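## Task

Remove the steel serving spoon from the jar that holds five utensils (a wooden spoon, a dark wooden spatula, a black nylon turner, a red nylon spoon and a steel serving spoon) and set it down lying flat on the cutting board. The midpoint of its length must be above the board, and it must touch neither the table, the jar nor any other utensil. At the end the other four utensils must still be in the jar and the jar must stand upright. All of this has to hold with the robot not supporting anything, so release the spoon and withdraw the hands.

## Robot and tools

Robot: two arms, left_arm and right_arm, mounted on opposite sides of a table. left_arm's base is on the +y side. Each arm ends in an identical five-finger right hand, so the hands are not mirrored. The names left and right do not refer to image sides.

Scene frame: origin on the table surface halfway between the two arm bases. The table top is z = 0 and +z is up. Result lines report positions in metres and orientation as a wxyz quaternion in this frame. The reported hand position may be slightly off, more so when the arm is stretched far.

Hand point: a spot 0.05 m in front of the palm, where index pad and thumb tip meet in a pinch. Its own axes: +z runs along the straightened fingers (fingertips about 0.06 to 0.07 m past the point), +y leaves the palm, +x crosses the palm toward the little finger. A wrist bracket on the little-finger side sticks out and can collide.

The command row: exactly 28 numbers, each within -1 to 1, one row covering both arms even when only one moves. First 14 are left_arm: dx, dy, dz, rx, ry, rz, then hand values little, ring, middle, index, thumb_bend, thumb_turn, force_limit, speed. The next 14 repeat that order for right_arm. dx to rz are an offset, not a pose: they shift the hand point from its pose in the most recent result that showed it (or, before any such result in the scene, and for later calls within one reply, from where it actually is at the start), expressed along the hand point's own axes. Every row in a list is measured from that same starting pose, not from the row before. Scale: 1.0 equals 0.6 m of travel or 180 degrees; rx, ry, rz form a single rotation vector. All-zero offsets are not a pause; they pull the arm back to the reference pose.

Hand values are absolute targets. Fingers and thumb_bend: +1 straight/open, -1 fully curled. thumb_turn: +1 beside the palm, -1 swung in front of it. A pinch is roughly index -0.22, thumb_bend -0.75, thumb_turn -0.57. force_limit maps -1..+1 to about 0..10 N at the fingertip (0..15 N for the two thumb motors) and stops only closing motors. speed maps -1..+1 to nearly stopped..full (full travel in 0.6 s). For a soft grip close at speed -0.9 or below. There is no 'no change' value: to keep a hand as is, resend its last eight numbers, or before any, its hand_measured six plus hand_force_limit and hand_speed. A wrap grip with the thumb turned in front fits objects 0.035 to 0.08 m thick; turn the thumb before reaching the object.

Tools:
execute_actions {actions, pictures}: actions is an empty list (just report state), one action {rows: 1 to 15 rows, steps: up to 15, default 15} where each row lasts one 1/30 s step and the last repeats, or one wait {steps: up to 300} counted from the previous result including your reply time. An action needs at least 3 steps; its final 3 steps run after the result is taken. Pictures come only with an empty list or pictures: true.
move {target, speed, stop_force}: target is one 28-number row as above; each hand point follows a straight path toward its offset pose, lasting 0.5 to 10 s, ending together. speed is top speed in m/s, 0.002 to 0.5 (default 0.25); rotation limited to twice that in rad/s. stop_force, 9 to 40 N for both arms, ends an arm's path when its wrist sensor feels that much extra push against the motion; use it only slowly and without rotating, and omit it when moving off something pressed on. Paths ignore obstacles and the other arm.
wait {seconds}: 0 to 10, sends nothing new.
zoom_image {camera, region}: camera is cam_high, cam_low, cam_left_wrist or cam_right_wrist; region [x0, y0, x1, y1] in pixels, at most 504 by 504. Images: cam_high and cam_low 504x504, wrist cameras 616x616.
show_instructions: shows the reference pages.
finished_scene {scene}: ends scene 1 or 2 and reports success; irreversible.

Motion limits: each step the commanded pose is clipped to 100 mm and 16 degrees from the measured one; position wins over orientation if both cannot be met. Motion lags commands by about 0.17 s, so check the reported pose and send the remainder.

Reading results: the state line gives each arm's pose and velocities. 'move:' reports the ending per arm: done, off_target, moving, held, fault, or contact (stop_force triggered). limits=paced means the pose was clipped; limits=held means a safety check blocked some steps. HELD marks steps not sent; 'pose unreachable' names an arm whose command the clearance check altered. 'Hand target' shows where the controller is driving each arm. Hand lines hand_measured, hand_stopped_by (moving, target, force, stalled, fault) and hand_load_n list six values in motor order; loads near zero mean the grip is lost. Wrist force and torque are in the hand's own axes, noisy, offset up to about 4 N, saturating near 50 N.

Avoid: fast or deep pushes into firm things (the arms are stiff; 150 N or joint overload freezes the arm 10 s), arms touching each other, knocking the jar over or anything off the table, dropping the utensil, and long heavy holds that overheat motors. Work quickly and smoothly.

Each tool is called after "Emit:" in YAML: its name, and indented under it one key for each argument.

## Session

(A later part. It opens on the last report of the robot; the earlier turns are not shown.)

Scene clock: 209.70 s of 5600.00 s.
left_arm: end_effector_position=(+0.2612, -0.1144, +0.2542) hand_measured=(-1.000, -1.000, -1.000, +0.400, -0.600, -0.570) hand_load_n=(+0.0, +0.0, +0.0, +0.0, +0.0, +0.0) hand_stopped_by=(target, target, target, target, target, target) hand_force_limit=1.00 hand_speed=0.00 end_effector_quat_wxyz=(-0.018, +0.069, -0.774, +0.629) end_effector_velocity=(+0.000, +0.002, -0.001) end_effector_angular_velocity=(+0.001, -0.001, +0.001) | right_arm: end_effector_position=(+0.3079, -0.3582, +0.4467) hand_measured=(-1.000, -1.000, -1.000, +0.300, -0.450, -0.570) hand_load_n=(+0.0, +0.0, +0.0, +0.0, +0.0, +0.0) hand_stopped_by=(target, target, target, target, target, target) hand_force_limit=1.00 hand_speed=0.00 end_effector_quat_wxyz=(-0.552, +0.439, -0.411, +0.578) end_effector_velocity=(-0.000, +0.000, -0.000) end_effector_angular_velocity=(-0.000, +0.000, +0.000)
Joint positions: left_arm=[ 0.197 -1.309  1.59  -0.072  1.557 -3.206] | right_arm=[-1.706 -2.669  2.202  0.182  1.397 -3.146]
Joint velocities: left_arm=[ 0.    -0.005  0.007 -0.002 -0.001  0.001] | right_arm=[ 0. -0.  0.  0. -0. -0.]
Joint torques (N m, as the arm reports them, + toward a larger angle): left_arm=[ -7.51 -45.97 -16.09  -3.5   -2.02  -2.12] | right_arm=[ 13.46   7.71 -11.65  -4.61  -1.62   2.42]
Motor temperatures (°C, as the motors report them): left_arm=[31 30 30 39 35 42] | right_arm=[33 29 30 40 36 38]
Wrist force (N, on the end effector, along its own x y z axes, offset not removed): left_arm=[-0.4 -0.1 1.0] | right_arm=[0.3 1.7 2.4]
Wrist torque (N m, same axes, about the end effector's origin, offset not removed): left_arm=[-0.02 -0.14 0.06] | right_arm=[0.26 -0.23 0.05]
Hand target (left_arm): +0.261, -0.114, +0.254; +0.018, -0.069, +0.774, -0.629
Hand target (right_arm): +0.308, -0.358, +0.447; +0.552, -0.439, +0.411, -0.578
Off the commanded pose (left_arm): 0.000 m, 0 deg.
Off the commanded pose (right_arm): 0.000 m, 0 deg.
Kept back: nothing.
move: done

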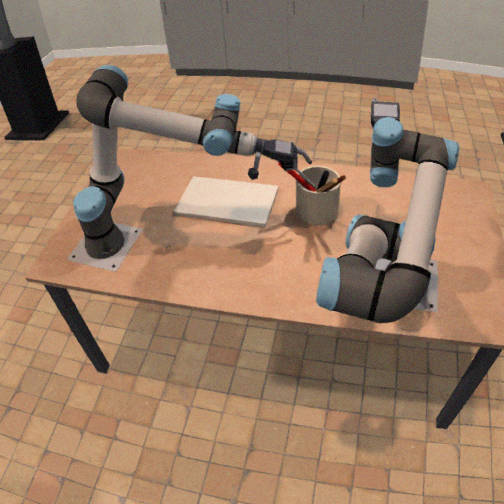

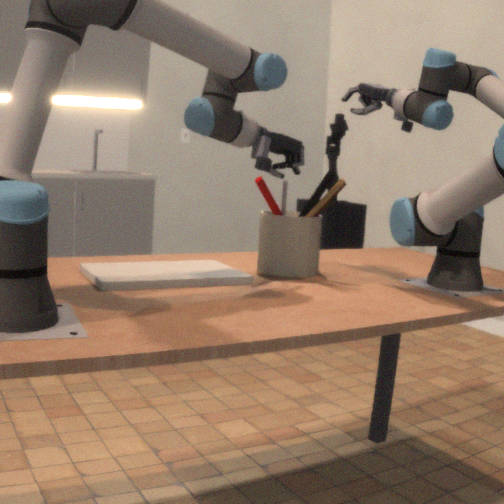

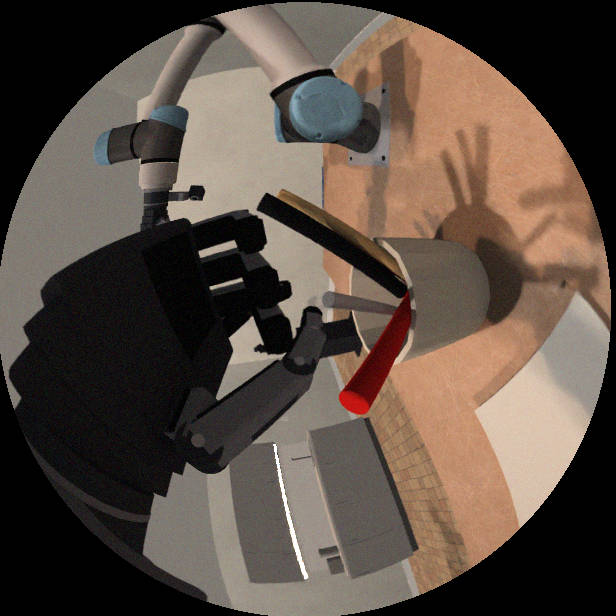

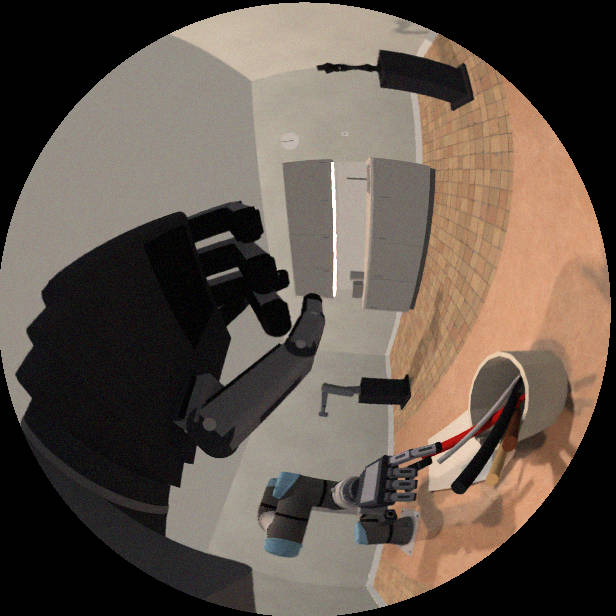

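Another 8 mm +y, then descend 3 cm.

Emit:
move:
  target: [0,0.003,-0.013,0,0,0,-1,-1,-1,0.4,-0.6,-0.57,1,0, 0,0,0,0,0,0,-1,-1,-1,0.3,-0.45,-0.57,1.0,0]
  speed: 0.015

Emit:
move:
  target: [0,0.055,0.012,0,0,0,-1,-1,-1,0.4,-0.6,-0.57,1,0, 0,0,0,0,0,0,-1,-1,-1,0.3,-0.45,-0.57,1.0,0]
  speed: 0.008
  stop_force: 9

Emit:
zoom_image:
  camera: "cam_low"
  region: [200,120,380,280]

Scene clock: 210.73 s of 5600.00 s.
left_arm: end_effector_position=(+0.2602, -0.1068, +0.2541) hand_measured=(-1.000, -1.000, -1.000, +0.400, -0.600, -0.570) hand_load_n=(+0.0, +0.0, +0.0, +0.0, +0.0, +0.0) hand_stopped_by=(target, target, target, target, target, target) hand_force_limit=1.00 hand_speed=0.00 end_effector_quat_wxyz=(-0.018, +0.069, -0.774, +0.629) end_effector_velocity=(+0.000, +0.003, +0.001) end_effector_angular_velocity=(-0.003, -0.000, +0.001) | right_arm: end_effector_position=(+0.3079, -0.3582, +0.4467) hand_measured=(-1.000, -1.000, -1.000, +0.300, -0.450, -0.570) hand_load_n=(+0.0, +0.0, +0.0, +0.0, +0.0, +0.0) hand_stopped_by=(target, target, target, target, target, target) hand_force_limit=1.00 hand_speed=0.00 end_effector_quat_wxyz=(-0.552, +0.439, -0.411, +0.578) end_effector_velocity=(+0.000, +0.000, +0.000) end_effector_angular_velocity=(+0.000, -0.000, +0.000)
Joint positions: left_arm=[ 0.197 -1.327  1.613 -0.077  1.557 -3.206] | right_arm=[-1.706 -2.669  2.202  0.182  1.397 -3.146]
Joint velocities: left_arm=[ 0.001 -0.008  0.008 -0.003 -0.    -0.   ] | right_arm=[-0.  0. -0. -0. -0.  0.]
Joint torques (N m, as the arm reports them, + toward a larger angle): left_arm=[ -7.22 -43.51 -17.26  -3.59  -2.12  -2.25] | right_arm=[ 13.81   8.01 -11.86  -4.72  -1.55   2.49]
Motor temperatures (°C, as the motors report them): left_arm=[31 30 30 39 35 42] | right_arm=[33 29 30 40 36 38]
Wrist force (N, on the end effector, along its own x y z axes, offset not removed): left_arm=[-0.2 0.0 0.6] | right_arm=[1.5 0.7 2.3]
Wrist torque (N m, same axes, about the end effector's origin, offset not removed): left_arm=[-0.01 -0.16 0.13] | right_arm=[0.19 -0.43 0.05]
Hand target (left_arm): +0.260, -0.106, +0.254; +0.018, -0.069, +0.774, -0.629
Hand target (right_arm): +0.308, -0.358, +0.447; +0.552, -0.439, +0.411, -0.578
Off the commanded pose (left_arm): 0.000 m, 0 deg.
Off the commanded pose (right_arm): 0.000 m, 0 deg.
Kept back: nothing.
move: done

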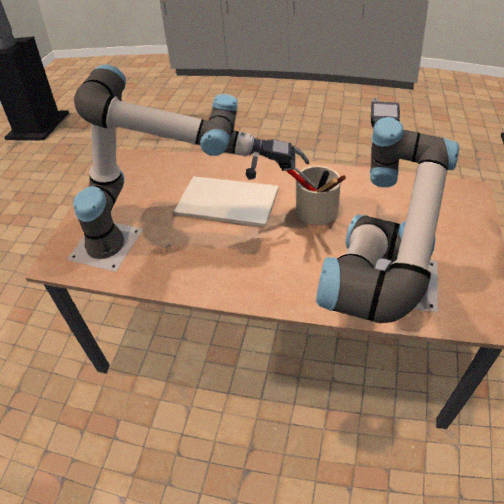

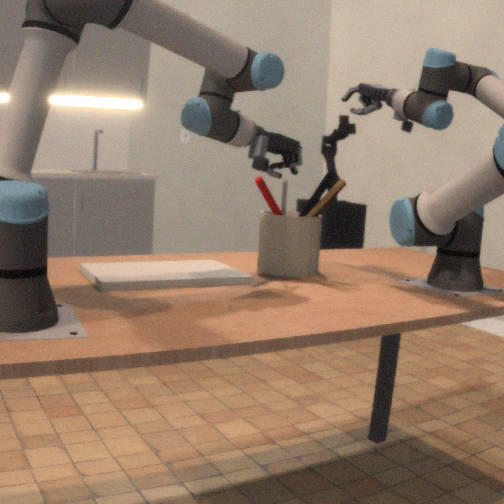

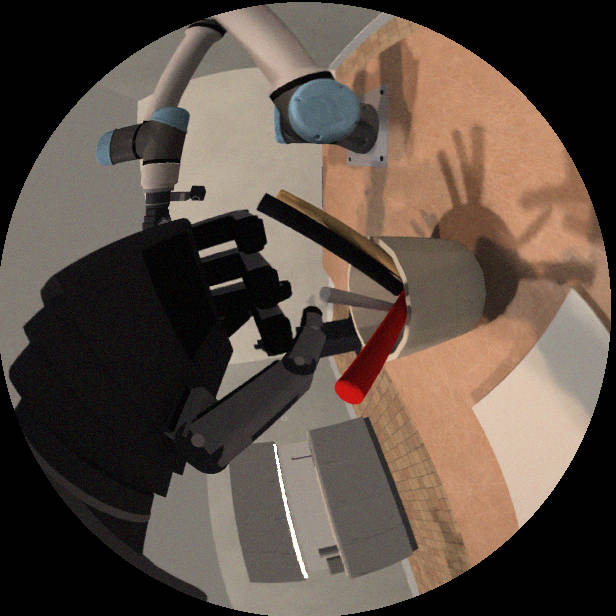

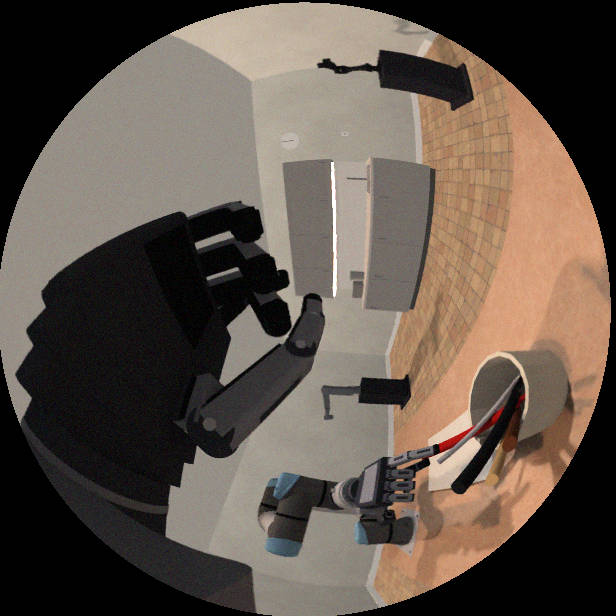

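Scene clock: 215.17 s of 5600.00 s.
left_arm: end_effector_position=(+0.2582, -0.1072, +0.2207) hand_measured=(-1.000, -1.000, -1.000, +0.400, -0.600, -0.570) hand_load_n=(+0.0, +0.0, +0.0, +0.0, +0.0, +0.0) hand_stopped_by=(target, target, target, target, target, target) hand_force_limit=1.00 hand_speed=0.00 end_effector_quat_wxyz=(-0.018, +0.069, -0.774, +0.629) end_effector_velocity=(-0.000, -0.000, -0.004) end_effector_angular_velocity=(+0.002, +0.001, +0.001) | right_arm: end_effector_position=(+0.3079, -0.3582, +0.4467) hand_measured=(-1.000, -1.000, -1.000, +0.300, -0.450, -0.570) hand_load_n=(+0.0, +0.0, +0.0, +0.0, +0.0, +0.0) hand_stopped_by=(target, target, target, target, target, target) hand_force_limit=1.00 hand_speed=0.00 end_effector_quat_wxyz=(-0.552, +0.439, -0.411, +0.578) end_effector_velocity=(-0.000, +0.001, -0.000) end_effector_angular_velocity=(+0.001, +0.000, +0.002)
Joint positions: left_arm=[ 0.193 -1.302  1.671 -0.16   1.553 -3.207] | right_arm=[-1.706 -2.669  2.202  0.182  1.397 -3.146]
Joint velocities: left_arm=[-0.     0.004  0.004 -0.007 -0.001 -0.001] | right_arm=[ 0.002  0.    -0.    -0.    -0.     0.001]
Joint torques (N m, as the arm reports them, + toward a larger angle): left_arm=[ -7.08 -23.25 -16.48  -3.38  -2.1   -2.22] | right_arm=[ 13.92   8.05 -11.09  -4.66  -1.58   2.42]
Motor temperatures (°C, as the motors report them): left_arm=[31 30 30 39 35 42] | right_arm=[33 29 30 40 36 38]
Wrist force (N, on the end effector, along its own x y z axes, offset not removed): left_arm=[0.8 -2.0 -0.1] | right_arm=[0.5 3.2 0.9]
Wrist torque (N m, same axes, about the end effector's origin, offset not removed): left_arm=[-0.30 -0.43 0.15] | right_arm=[0.65 -0.24 0.08]
Hand target (left_arm): +0.258, -0.107, +0.220; +0.018, -0.069, +0.774, -0.629
Hand target (right_arm): +0.308, -0.358, +0.447; +0.552, -0.439, +0.411, -0.578
Off the commanded pose (left_arm): 0.000 m, 0 deg.
Off the commanded pose (right_arm): 0.000 m, 0 deg.
Kept back: nothing.
move: done

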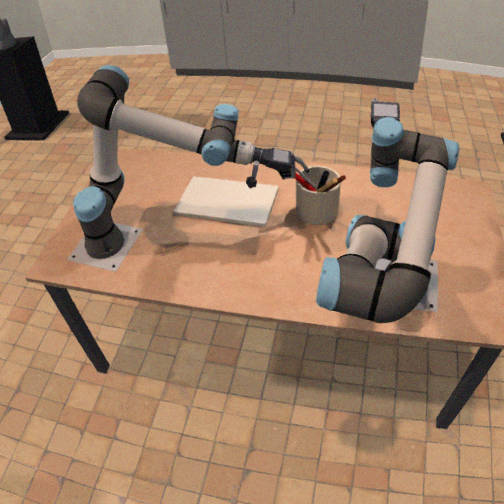

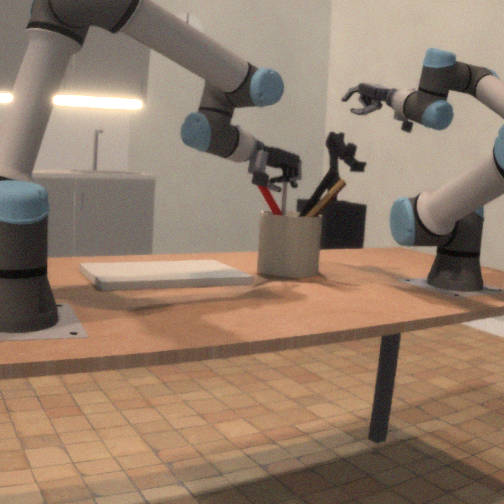

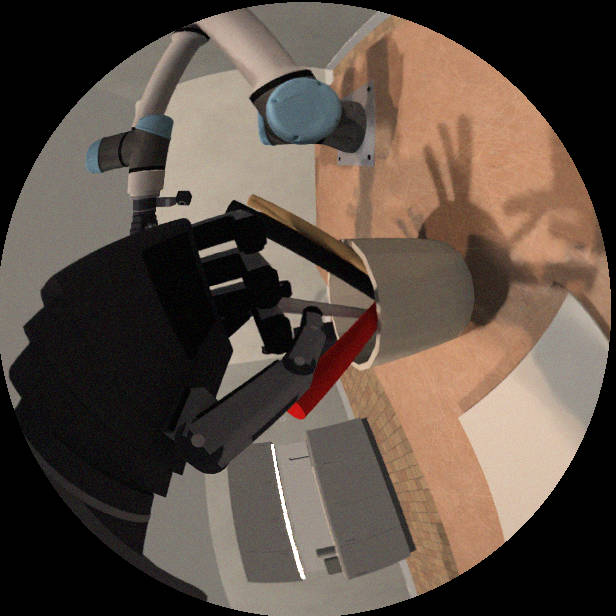

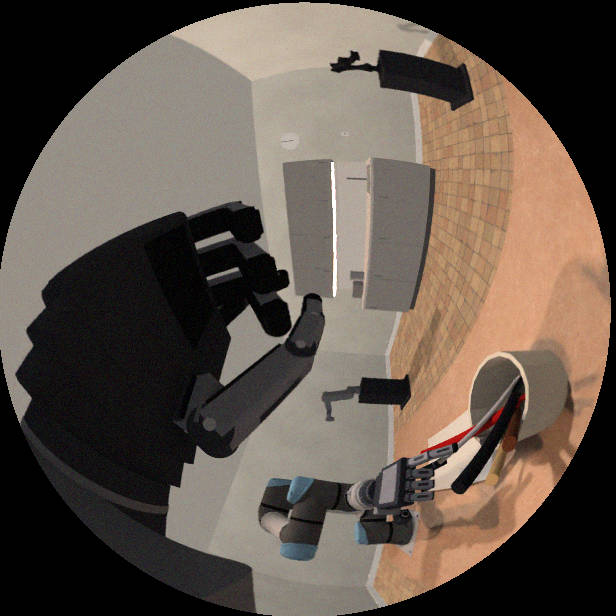

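Region (200, 120, 380, 280) of cam_low's 504x504 image, scaled by 2.800, with more detail than that image has.

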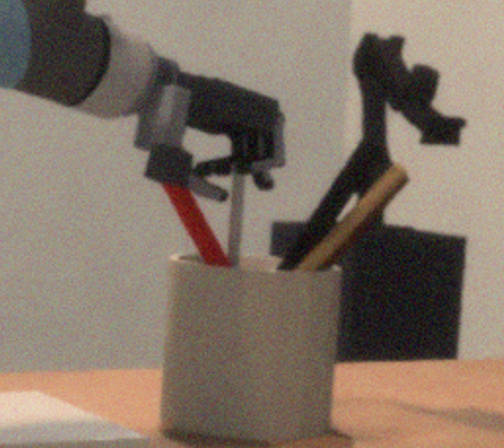

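Emit:
execute_actions:
  actions:
    - {"rows":[[0,0,0,0,0,0,-1,-1,-1,-0.5,-0.75,-0.57,1,-0.8, 0,0,0,0,0,0,-1,-1,-1,0.3,-0.45,-0.57,1.0,0]],"steps":15}

Emit:
wait:
  seconds: 3

Emit:
zoom_image:
  camera: "cam_low"
  region: [200,120,380,280]

Scene clock: 215.73 s of 5600.00 s.
left_arm: end_effector_position=(+0.2582, -0.1072, +0.2206) hand_measured=(-1.000, -1.000, -1.000, +0.302, -0.662, -0.570) hand_load_n=(+0.0, +0.0, +0.0, +0.0, +0.0, +0.0) hand_stopped_by=(target, target, target, moving, moving, target) hand_force_limit=1.00 hand_speed=-0.80 end_effector_quat_wxyz=(-0.018, +0.069, -0.774, +0.629) end_effector_velocity=(-0.001, +0.000, +0.001) end_effector_angular_velocity=(+0.000, +0.001, -0.001) | right_arm: end_effector_position=(+0.3079, -0.3582, +0.4467) hand_measured=(-1.000, -1.000, -1.000, +0.300, -0.450, -0.570) hand_load_n=(+0.0, +0.0, +0.0, +0.0, +0.0, +0.0) hand_stopped_by=(target, target, target, target, target, target) hand_force_limit=1.00 hand_speed=0.00 end_effector_quat_wxyz=(-0.552, +0.439, -0.411, +0.578) end_effector_velocity=(-0.000, +0.001, +0.000) end_effector_angular_velocity=(-0.000, -0.000, +0.002)
Joint positions: left_arm=[ 0.193 -1.302  1.671 -0.16   1.553 -3.207] | right_arm=[-1.706 -2.669  2.202  0.182  1.397 -3.146]
Joint velocities: left_arm=[-0.001 -0.002 -0.     0.002  0.    -0.001] | right_arm=[ 0.001  0.    -0.    -0.    -0.001 -0.   ]
Joint torques (N m, as the arm reports them, + toward a larger angle): left_arm=[ -2.2  -45.64 -30.03   1.47  -1.32  -2.05] | right_arm=[ 14.29   6.56 -11.23  -4.52  -1.63   2.27]
Motor temperatures (°C, as the motors report them): left_arm=[31 30 30 39 35 42] | right_arm=[33 29 30 40 36 38]
Wrist force (N, on the end effector, along its own x y z axes, offset not removed): left_arm=[0.2 -1.0 1.1] | right_arm=[0.2 2.9 4.2]
Wrist torque (N m, same axes, about the end effector's origin, offset not removed): left_arm=[-0.14 -0.23 0.08] | right_arm=[0.36 -0.38 0.06]
Steps of this call (steps 1 to 5: nothing new was sent; steps 6 to 17: the first 12 steps of this action). Readings (end_effector_position | what the end effector reports):
6: left_arm (+0.2582, -0.1072, +0.2204) | right_arm (+0.3079, -0.3582, +0.4467) | left_arm hand_measured=(-1.000, -1.000, -1.000, +0.400, -0.600, -0.570) hand_load_n=(+0.0, +0.0, +0.0, +0.0, +0.0, +0.0) hand_stopped_by=(target, target, target, moving, moving, target) hand_force_limit=1.00 hand_speed=-0.80 | right_arm hand_measured=(-1.000, -1.000, -1.000, +0.300, -0.450, -0.570) hand_load_n=(+0.0, +0.0, +0.0, +0.0, +0.0, +0.0) hand_stopped_by=(target, target, target, target, target, target) hand_force_limit=1.00 hand_speed=0.00
7: left_arm (+0.2582, -0.1072, +0.2204) | right_arm (+0.3079, -0.3582, +0.4467) | left_arm hand_measured=(-1.000, -1.000, -1.000, +0.400, -0.600, -0.570) hand_load_n=(+0.0, +0.0, +0.0, +0.0, +0.0, +0.0) hand_stopped_by=(target, target, target, moving, moving, target) hand_force_limit=1.00 hand_speed=-0.80 | right_arm hand_measured=(-1.000, -1.000, -1.000, +0.300, -0.450, -0.570) hand_load_n=(+0.0, +0.0, +0.0, +0.0, +0.0, +0.0) hand_stopped_by=(target, target, target, target, target, target) hand_force_limit=1.00 hand_speed=0.00
9: left_arm (+0.2582, -0.1072, +0.2204) | right_arm (+0.3079, -0.3582, +0.4467) | left_arm hand_measured=(-1.000, -1.000, -1.000, +0.390, -0.606, -0.570) hand_load_n=(+0.0, +0.0, +0.0, +0.0, +0.0, +0.0) hand_stopped_by=(target, target, target, moving, moving, target) hand_force_limit=1.00 hand_speed=-0.80 | right_arm hand_measured=(-1.000, -1.000, -1.000, +0.300, -0.450, -0.570) hand_load_n=(+0.0, +0.0, +0.0, +0.0, +0.0, +0.0) hand_stopped_by=(target, target, target, target, target, target) hand_force_limit=1.00 hand_speed=0.00
13: left_arm (+0.2582, -0.1073, +0.2206) | right_arm (+0.3079, -0.3582, +0.4467) | left_arm hand_measured=(-1.000, -1.000, -1.000, +0.346, -0.634, -0.570) hand_load_n=(+0.0, +0.0, +0.0, +0.0, +0.0, +0.0) hand_stopped_by=(target, target, target, moving, moving, target) hand_force_limit=1.00 hand_speed=-0.80 | right_arm hand_measured=(-1.000, -1.000, -1.000, +0.300, -0.450, -0.570) hand_load_n=(+0.0, +0.0, +0.0, +0.0, +0.0, +0.0) hand_stopped_by=(target, target, target, target, target, target) hand_force_limit=1.00 hand_speed=0.00
17: the state above

Scene clock: 218.83 s of 5600.00 s.
left_arm: end_effector_position=(+0.2582, -0.1072, +0.2207) hand_measured=(-1.000, -1.000, -1.000, -0.240, -0.750, -0.570) hand_load_n=(+0.0, +0.0, +0.0, +10.0, +1.0, -0.5) hand_stopped_by=(target, target, target, force, target, target) hand_force_limit=1.00 hand_speed=-0.80 end_effector_quat_wxyz=(-0.018, +0.069, -0.774, +0.629) end_effector_velocity=(-0.000, +0.000, +0.001) end_effector_angular_velocity=(-0.001, +0.000, -0.000) | right_arm: end_effector_position=(+0.3079, -0.3582, +0.4467) hand_measured=(-1.000, -1.000, -1.000, +0.300, -0.450, -0.570) hand_load_n=(+0.0, +0.0, +0.0, +0.0, +0.0, +0.0) hand_stopped_by=(target, target, target, target, target, target) hand_force_limit=1.00 hand_speed=0.00 end_effector_quat_wxyz=(-0.552, +0.439, -0.411, +0.578) end_effector_velocity=(-0.000, +0.001, -0.000) end_effector_angular_velocity=(-0.002, +0.000, +0.002)
Joint positions: left_arm=[ 0.193 -1.302  1.671 -0.16   1.553 -3.207] | right_arm=[-1.706 -2.669  2.202  0.182  1.397 -3.146]
Joint velocities: left_arm=[-0.001 -0.002  0.     0.     0.    -0.001] | right_arm=[ 0.     0.    -0.     0.    -0.002 -0.001]
Joint torques (N m, as the arm reports them, + toward a larger angle): left_arm=[  7.59 -25.61 -15.27   0.21   2.28  -0.44] | right_arm=[ 14.57   7.61 -11.79  -4.64  -1.57   2.22]
Motor temperatures (°C, as the motors report them): left_arm=[31 30 30 39 35 42] | right_arm=[33 29 30 40 36 38]
Wrist force (N, on the end effector, along its own x y z axes, offset not removed): left_arm=[-0.1 -1.3 0.4] | right_arm=[1.5 2.6 2.9]
Wrist torque (N m, same axes, about the end effector's origin, offset not removed): left_arm=[-0.15 -0.21 0.11] | right_arm=[0.43 -0.44 0.10]
Hand target (left_arm): +0.258, -0.107, +0.221; +0.018, -0.069, +0.774, -0.629
Hand target (right_arm): +0.308, -0.358, +0.447; +0.552, -0.439, +0.411, -0.578
Off the commanded pose (left_arm): 0.000 m, 0 deg.
Off the commanded pose (right_arm): 0.000 m, 0 deg.
Kept back: nothing.
Steps of this call (steps 1 to 3: the last 3 steps of your previous action; steps 4 to 93: nothing new was sent). Readings (end_effector_position | what the end effector reports):
1: left_arm (+0.2582, -0.1072, +0.2206) | right_arm (+0.3079, -0.3582, +0.4467) | left_arm hand_measured=(-1.000, -1.000, -1.000, +0.290, -0.670, -0.570) hand_load_n=(+0.0, +0.0, +0.0, +0.0, +0.0, +0.0) hand_stopped_by=(target, target, target, moving, moving, target) hand_force_limit=1.00 hand_speed=-0.80 | right_arm hand_measured=(-1.000, -1.000, -1.000, +0.300, -0.450, -0.570) hand_load_n=(+0.0, +0.0, +0.0, +0.0, +0.0, +0.0) hand_stopped_by=(target, target, target, target, target, target) hand_force_limit=1.00 hand_speed=0.00
2: left_arm (+0.2582, -0.1072, +0.2206) | right_arm (+0.3079, -0.3582, +0.4467) | left_arm hand_measured=(-1.000, -1.000, -1.000, +0.278, -0.676, -0.570) hand_load_n=(+0.0, +0.0, +0.0, +0.0, +0.0, +0.0) hand_stopped_by=(target, target, target, moving, moving, target) hand_force_limit=1.00 hand_speed=-0.80 | right_arm hand_measured=(-1.000, -1.000, -1.000, +0.300, -0.450, -0.570) hand_load_n=(+0.0, +0.0, +0.0, +0.0, +0.0, +0.0) hand_stopped_by=(target, target, target, target, target, target) hand_force_limit=1.00 hand_speed=0.00
4: left_arm (+0.2582, -0.1072, +0.2206) | right_arm (+0.3079, -0.3582, +0.4467) | left_arm hand_measured=(-1.000, -1.000, -1.000, +0.256, -0.690, -0.570) hand_load_n=(+0.0, +0.0, +0.0, +0.0, +0.0, +0.0) hand_stopped_by=(target, target, target, moving, moving, target) hand_force_limit=1.00 hand_speed=-0.80 | right_arm hand_measured=(-1.000, -1.000, -1.000, +0.300, -0.450, -0.570) hand_load_n=(+0.0, +0.0, +0.0, +0.0, +0.0, +0.0) hand_stopped_by=(target, target, target, target, target, target) hand_force_limit=1.00 hand_speed=0.00
8: left_arm (+0.2582, -0.1072, +0.2206) | right_arm (+0.3079, -0.3582, +0.4467) | left_arm hand_measured=(-1.000, -1.000, -1.000, +0.212, -0.718, -0.570) hand_load_n=(+0.0, +0.0, +0.0, +0.0, +0.0, +0.0) hand_stopped_by=(target, target, target, moving, moving, target) hand_force_limit=1.00 hand_speed=-0.80 | right_arm hand_measured=(-1.000, -1.000, -1.000, +0.300, -0.450, -0.570) hand_load_n=(+0.0, +0.0, +0.0, +0.0, +0.0, +0.0) hand_stopped_by=(target, target, target, target, target, target) hand_force_limit=1.00 hand_speed=0.00
93: the state above

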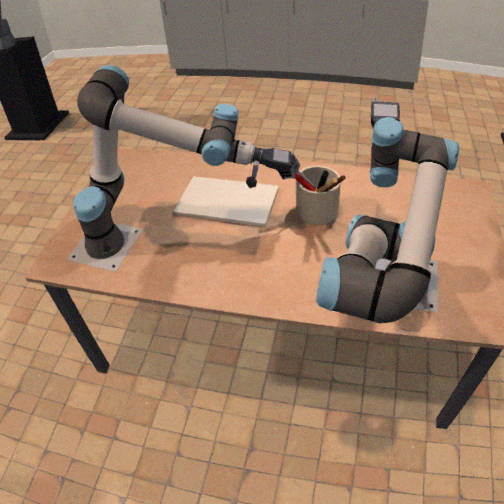

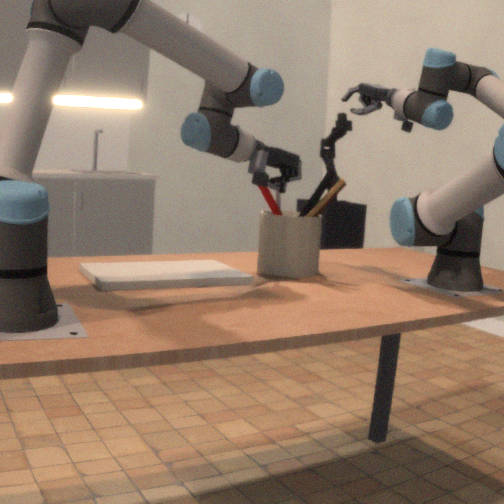

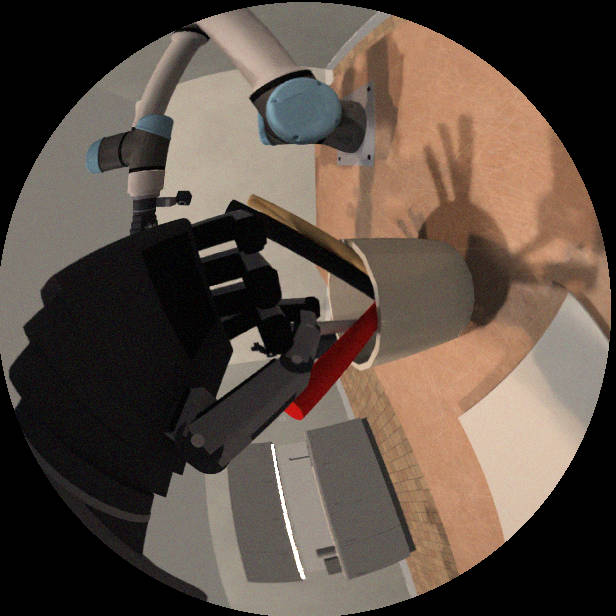

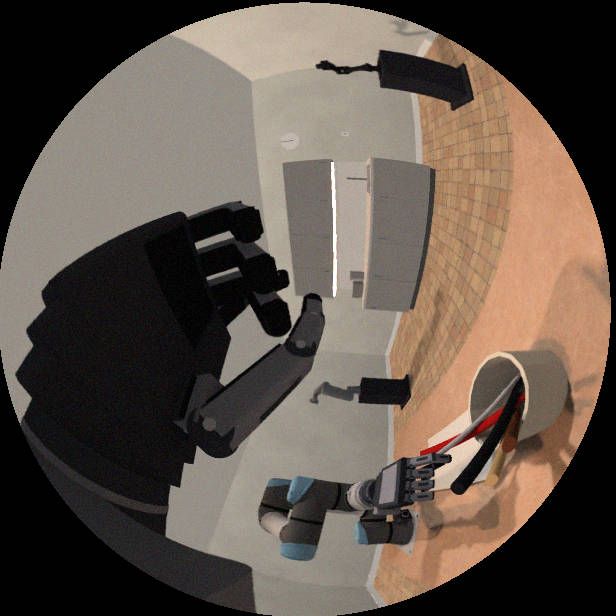

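Region (200, 120, 380, 280) of cam_low's 504x504 image, scaled by 2.800, with more detail than that image has.

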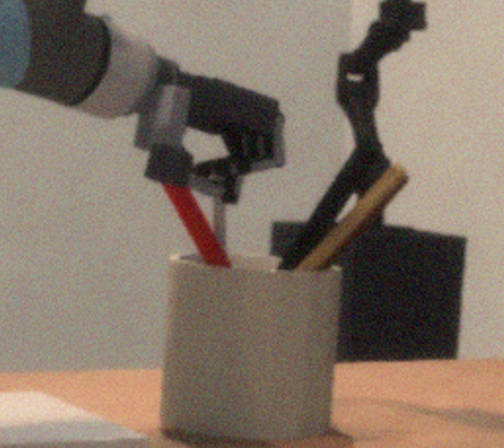

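Emit:
move:
  target: [0,0,0,0,0,0,-1,-1,-1,0.4,-0.6,-0.47,1,0, 0,0,0,0,0,0,-1,-1,-1,0.3,-0.45,-0.57,1.0,0]

Emit:
move:
  target: [0,-0.055,-0.012,0,0,0,-1,-1,-1,0.4,-0.6,-0.47,1,0, 0,0,0,0,0,0,-1,-1,-1,0.3,-0.45,-0.57,1.0,0]
  speed: 0.02

Emit:
zoom_image:
  camera: "cam_low"
  region: [200,120,380,280]

Emit:
zoom_image:
  camera: "cam_high"
  region: [240,140,360,230]

Scene clock: 219.77 s of 5600.00 s.
left_arm: end_effector_position=(+0.2582, -0.1072, +0.2207) hand_measured=(-1.000, -1.000, -1.000, +0.400, -0.600, -0.470) hand_load_n=(+0.0, +0.0, +0.0, +0.0, +0.0, +0.0) hand_stopped_by=(target, target, target, target, target, target) hand_force_limit=1.00 hand_speed=0.00 end_effector_quat_wxyz=(-0.018, +0.069, -0.774, +0.629) end_effector_velocity=(+0.001, +0.000, -0.000) end_effector_angular_velocity=(+0.001, +0.001, +0.001) | right_arm: end_effector_position=(+0.3079, -0.3582, +0.4467) hand_measured=(-1.000, -1.000, -1.000, +0.300, -0.450, -0.570) hand_load_n=(+0.0, +0.0, +0.0, +0.0, +0.0, +0.0) hand_stopped_by=(target, target, target, target, target, target) hand_force_limit=1.00 hand_speed=0.00 end_effector_quat_wxyz=(-0.552, +0.439, -0.411, +0.578) end_effector_velocity=(-0.000, -0.000, +0.000) end_effector_angular_velocity=(+0.001, -0.000, -0.000)
Joint positions: left_arm=[ 0.193 -1.302  1.671 -0.16   1.553 -3.207] | right_arm=[-1.706 -2.669  2.202  0.182  1.397 -3.146]
Joint velocities: left_arm=[ 0.001  0.     0.     0.     0.    -0.   ] | right_arm=[ 0.    -0.    -0.     0.     0.001  0.001]
Joint torques (N m, as the arm reports them, + toward a larger angle): left_arm=[  7.09 -24.31 -16.03   0.13   2.3   -0.25] | right_arm=[ 14.23   7.44 -10.98  -4.8   -1.58   2.23]
Motor temperatures (°C, as the motors report them): left_arm=[31 30 30 39 35 42] | right_arm=[33 29 30 40 36 38]
Wrist force (N, on the end effector, along its own x y z axes, offset not removed): left_arm=[-0.4 -1.3 0.7] | right_arm=[1.8 1.4 0.4]
Wrist torque (N m, same axes, about the end effector's origin, offset not removed): left_arm=[-0.17 -0.21 0.12] | right_arm=[0.32 -0.42 0.20]
Hand target (left_arm): +0.258, -0.107, +0.221; +0.018, -0.069, +0.774, -0.629
Hand target (right_arm): +0.308, -0.358, +0.447; +0.552, -0.439, +0.411, -0.578
Off the commanded pose (left_arm): 0.000 m, 0 deg.
Off the commanded pose (right_arm): 0.000 m, 0 deg.
Kept back: nothing.
move: done

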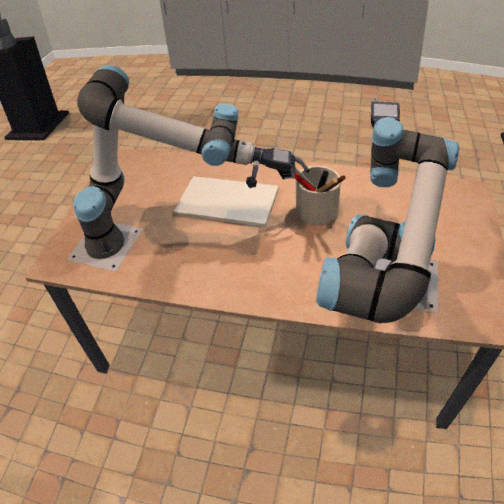

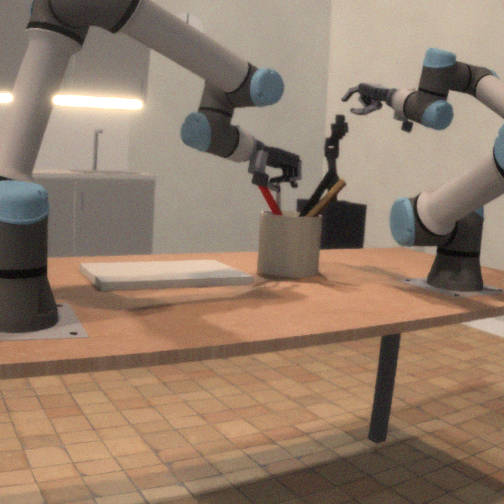

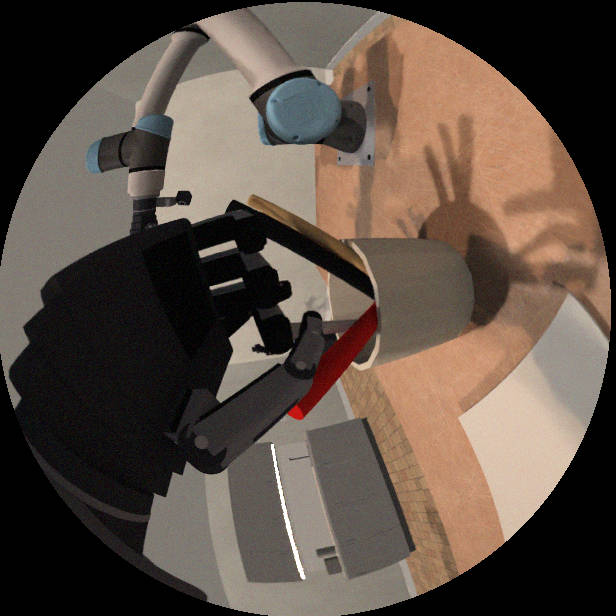

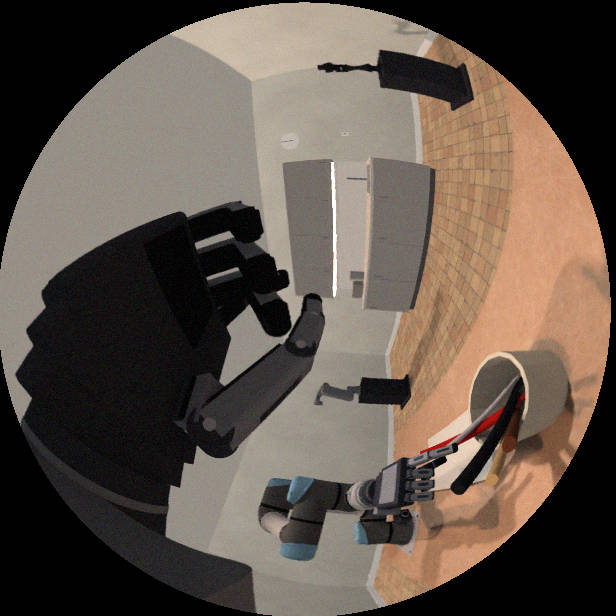

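Scene clock: 221.77 s of 5600.00 s.
left_arm: end_effector_position=(+0.2602, -0.1068, +0.2540) hand_measured=(-1.000, -1.000, -1.000, +0.400, -0.600, -0.470) hand_load_n=(+0.0, +0.0, +0.0, +0.0, +0.0, +0.0) hand_stopped_by=(target, target, target, target, target, target) hand_force_limit=1.00 hand_speed=0.00 end_effector_quat_wxyz=(-0.018, +0.069, -0.774, +0.629) end_effector_velocity=(-0.000, -0.000, +0.003) end_effector_angular_velocity=(-0.000, +0.001, -0.001) | right_arm: end_effector_position=(+0.3079, -0.3582, +0.4467) hand_measured=(-1.000, -1.000, -1.000, +0.300, -0.450, -0.570) hand_load_n=(+0.0, +0.0, +0.0, +0.0, +0.0, +0.0) hand_stopped_by=(target, target, target, target, target, target) hand_force_limit=1.00 hand_speed=0.00 end_effector_quat_wxyz=(-0.552, +0.439, -0.411, +0.578) end_effector_velocity=(-0.000, +0.000, +0.000) end_effector_angular_velocity=(+0.001, -0.001, +0.001)
Joint positions: left_arm=[ 0.197 -1.327  1.613 -0.077  1.557 -3.206] | right_arm=[-1.706 -2.669  2.202  0.182  1.397 -3.146]
Joint velocities: left_arm=[-0.    -0.002 -0.006  0.007  0.002 -0.001] | right_arm=[-0.001 -0.    -0.001  0.    -0.001  0.001]
Joint torques (N m, as the arm reports them, + toward a larger angle): left_arm=[  7.4  -44.97 -29.98   1.55   2.41   2.24] | right_arm=[ 13.73   8.1  -11.69  -4.7   -1.62   2.4 ]
Motor temperatures (°C, as the motors report them): left_arm=[31 30 30 39 35 42] | right_arm=[33 29 30 40 36 38]
Wrist force (N, on the end effector, along its own x y z axes, offset not removed): left_arm=[-1.1 -1.0 0.7] | right_arm=[2.1 3.5 3.9]
Wrist torque (N m, same axes, about the end effector's origin, offset not removed): left_arm=[-0.16 -0.10 0.02] | right_arm=[0.52 -0.57 0.16]
Hand target (left_arm): +0.260, -0.107, +0.254; +0.018, -0.069, +0.774, -0.629
Hand target (right_arm): +0.308, -0.358, +0.447; +0.552, -0.439, +0.411, -0.578
Off the commanded pose (left_arm): 0.000 m, 0 deg.
Off the commanded pose (right_arm): 0.000 m, 0 deg.
Kept back: nothing.
move: done

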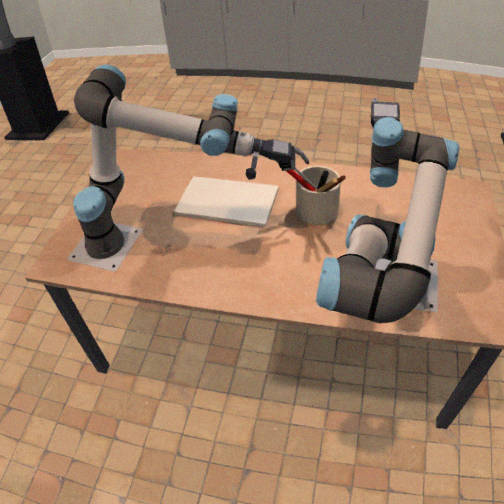

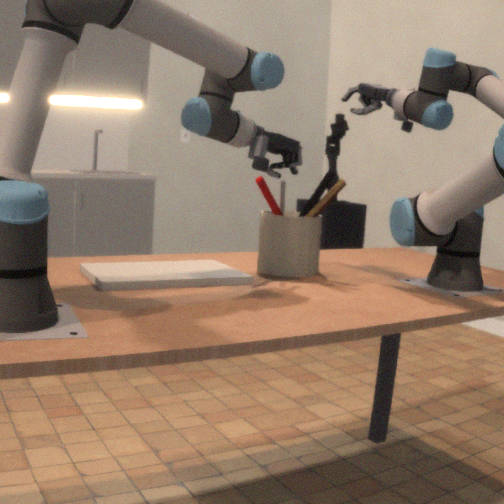

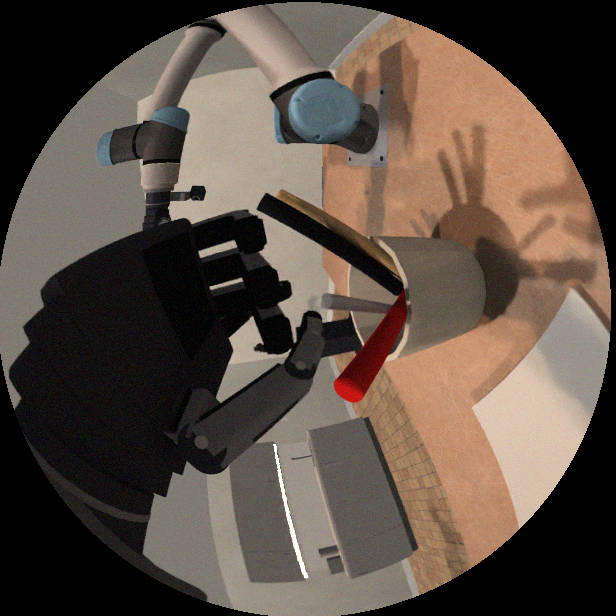

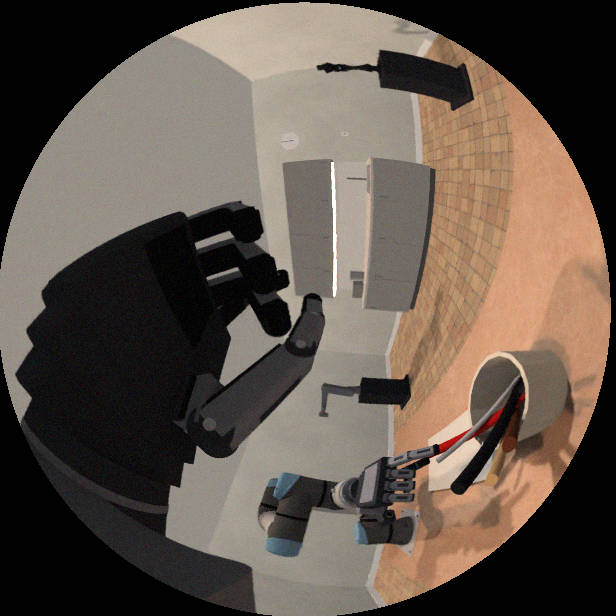

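Region (200, 120, 380, 280) of cam_low's 504x504 image, scaled by 2.800, with more detail than that image has.

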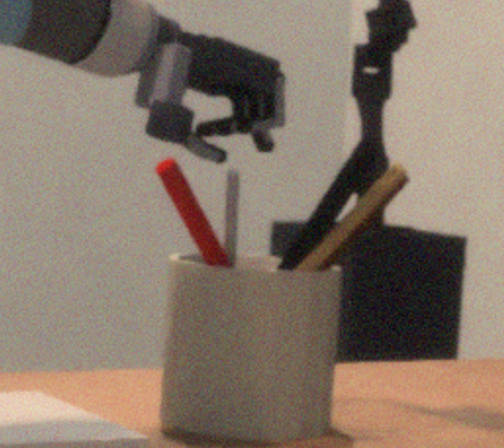

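Region (240, 140, 360, 230) of cam_high's 504x504 image, scaled by 4.200, with more detail than that image has; it fills the top 378 rows of this view, and the rest is white.

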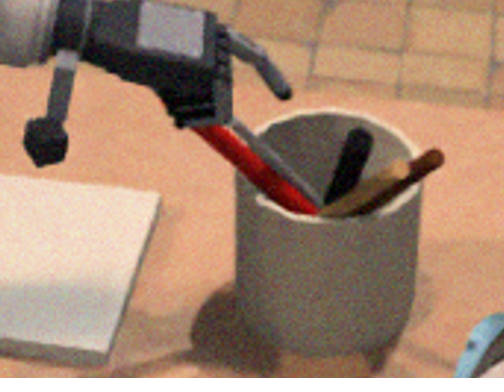

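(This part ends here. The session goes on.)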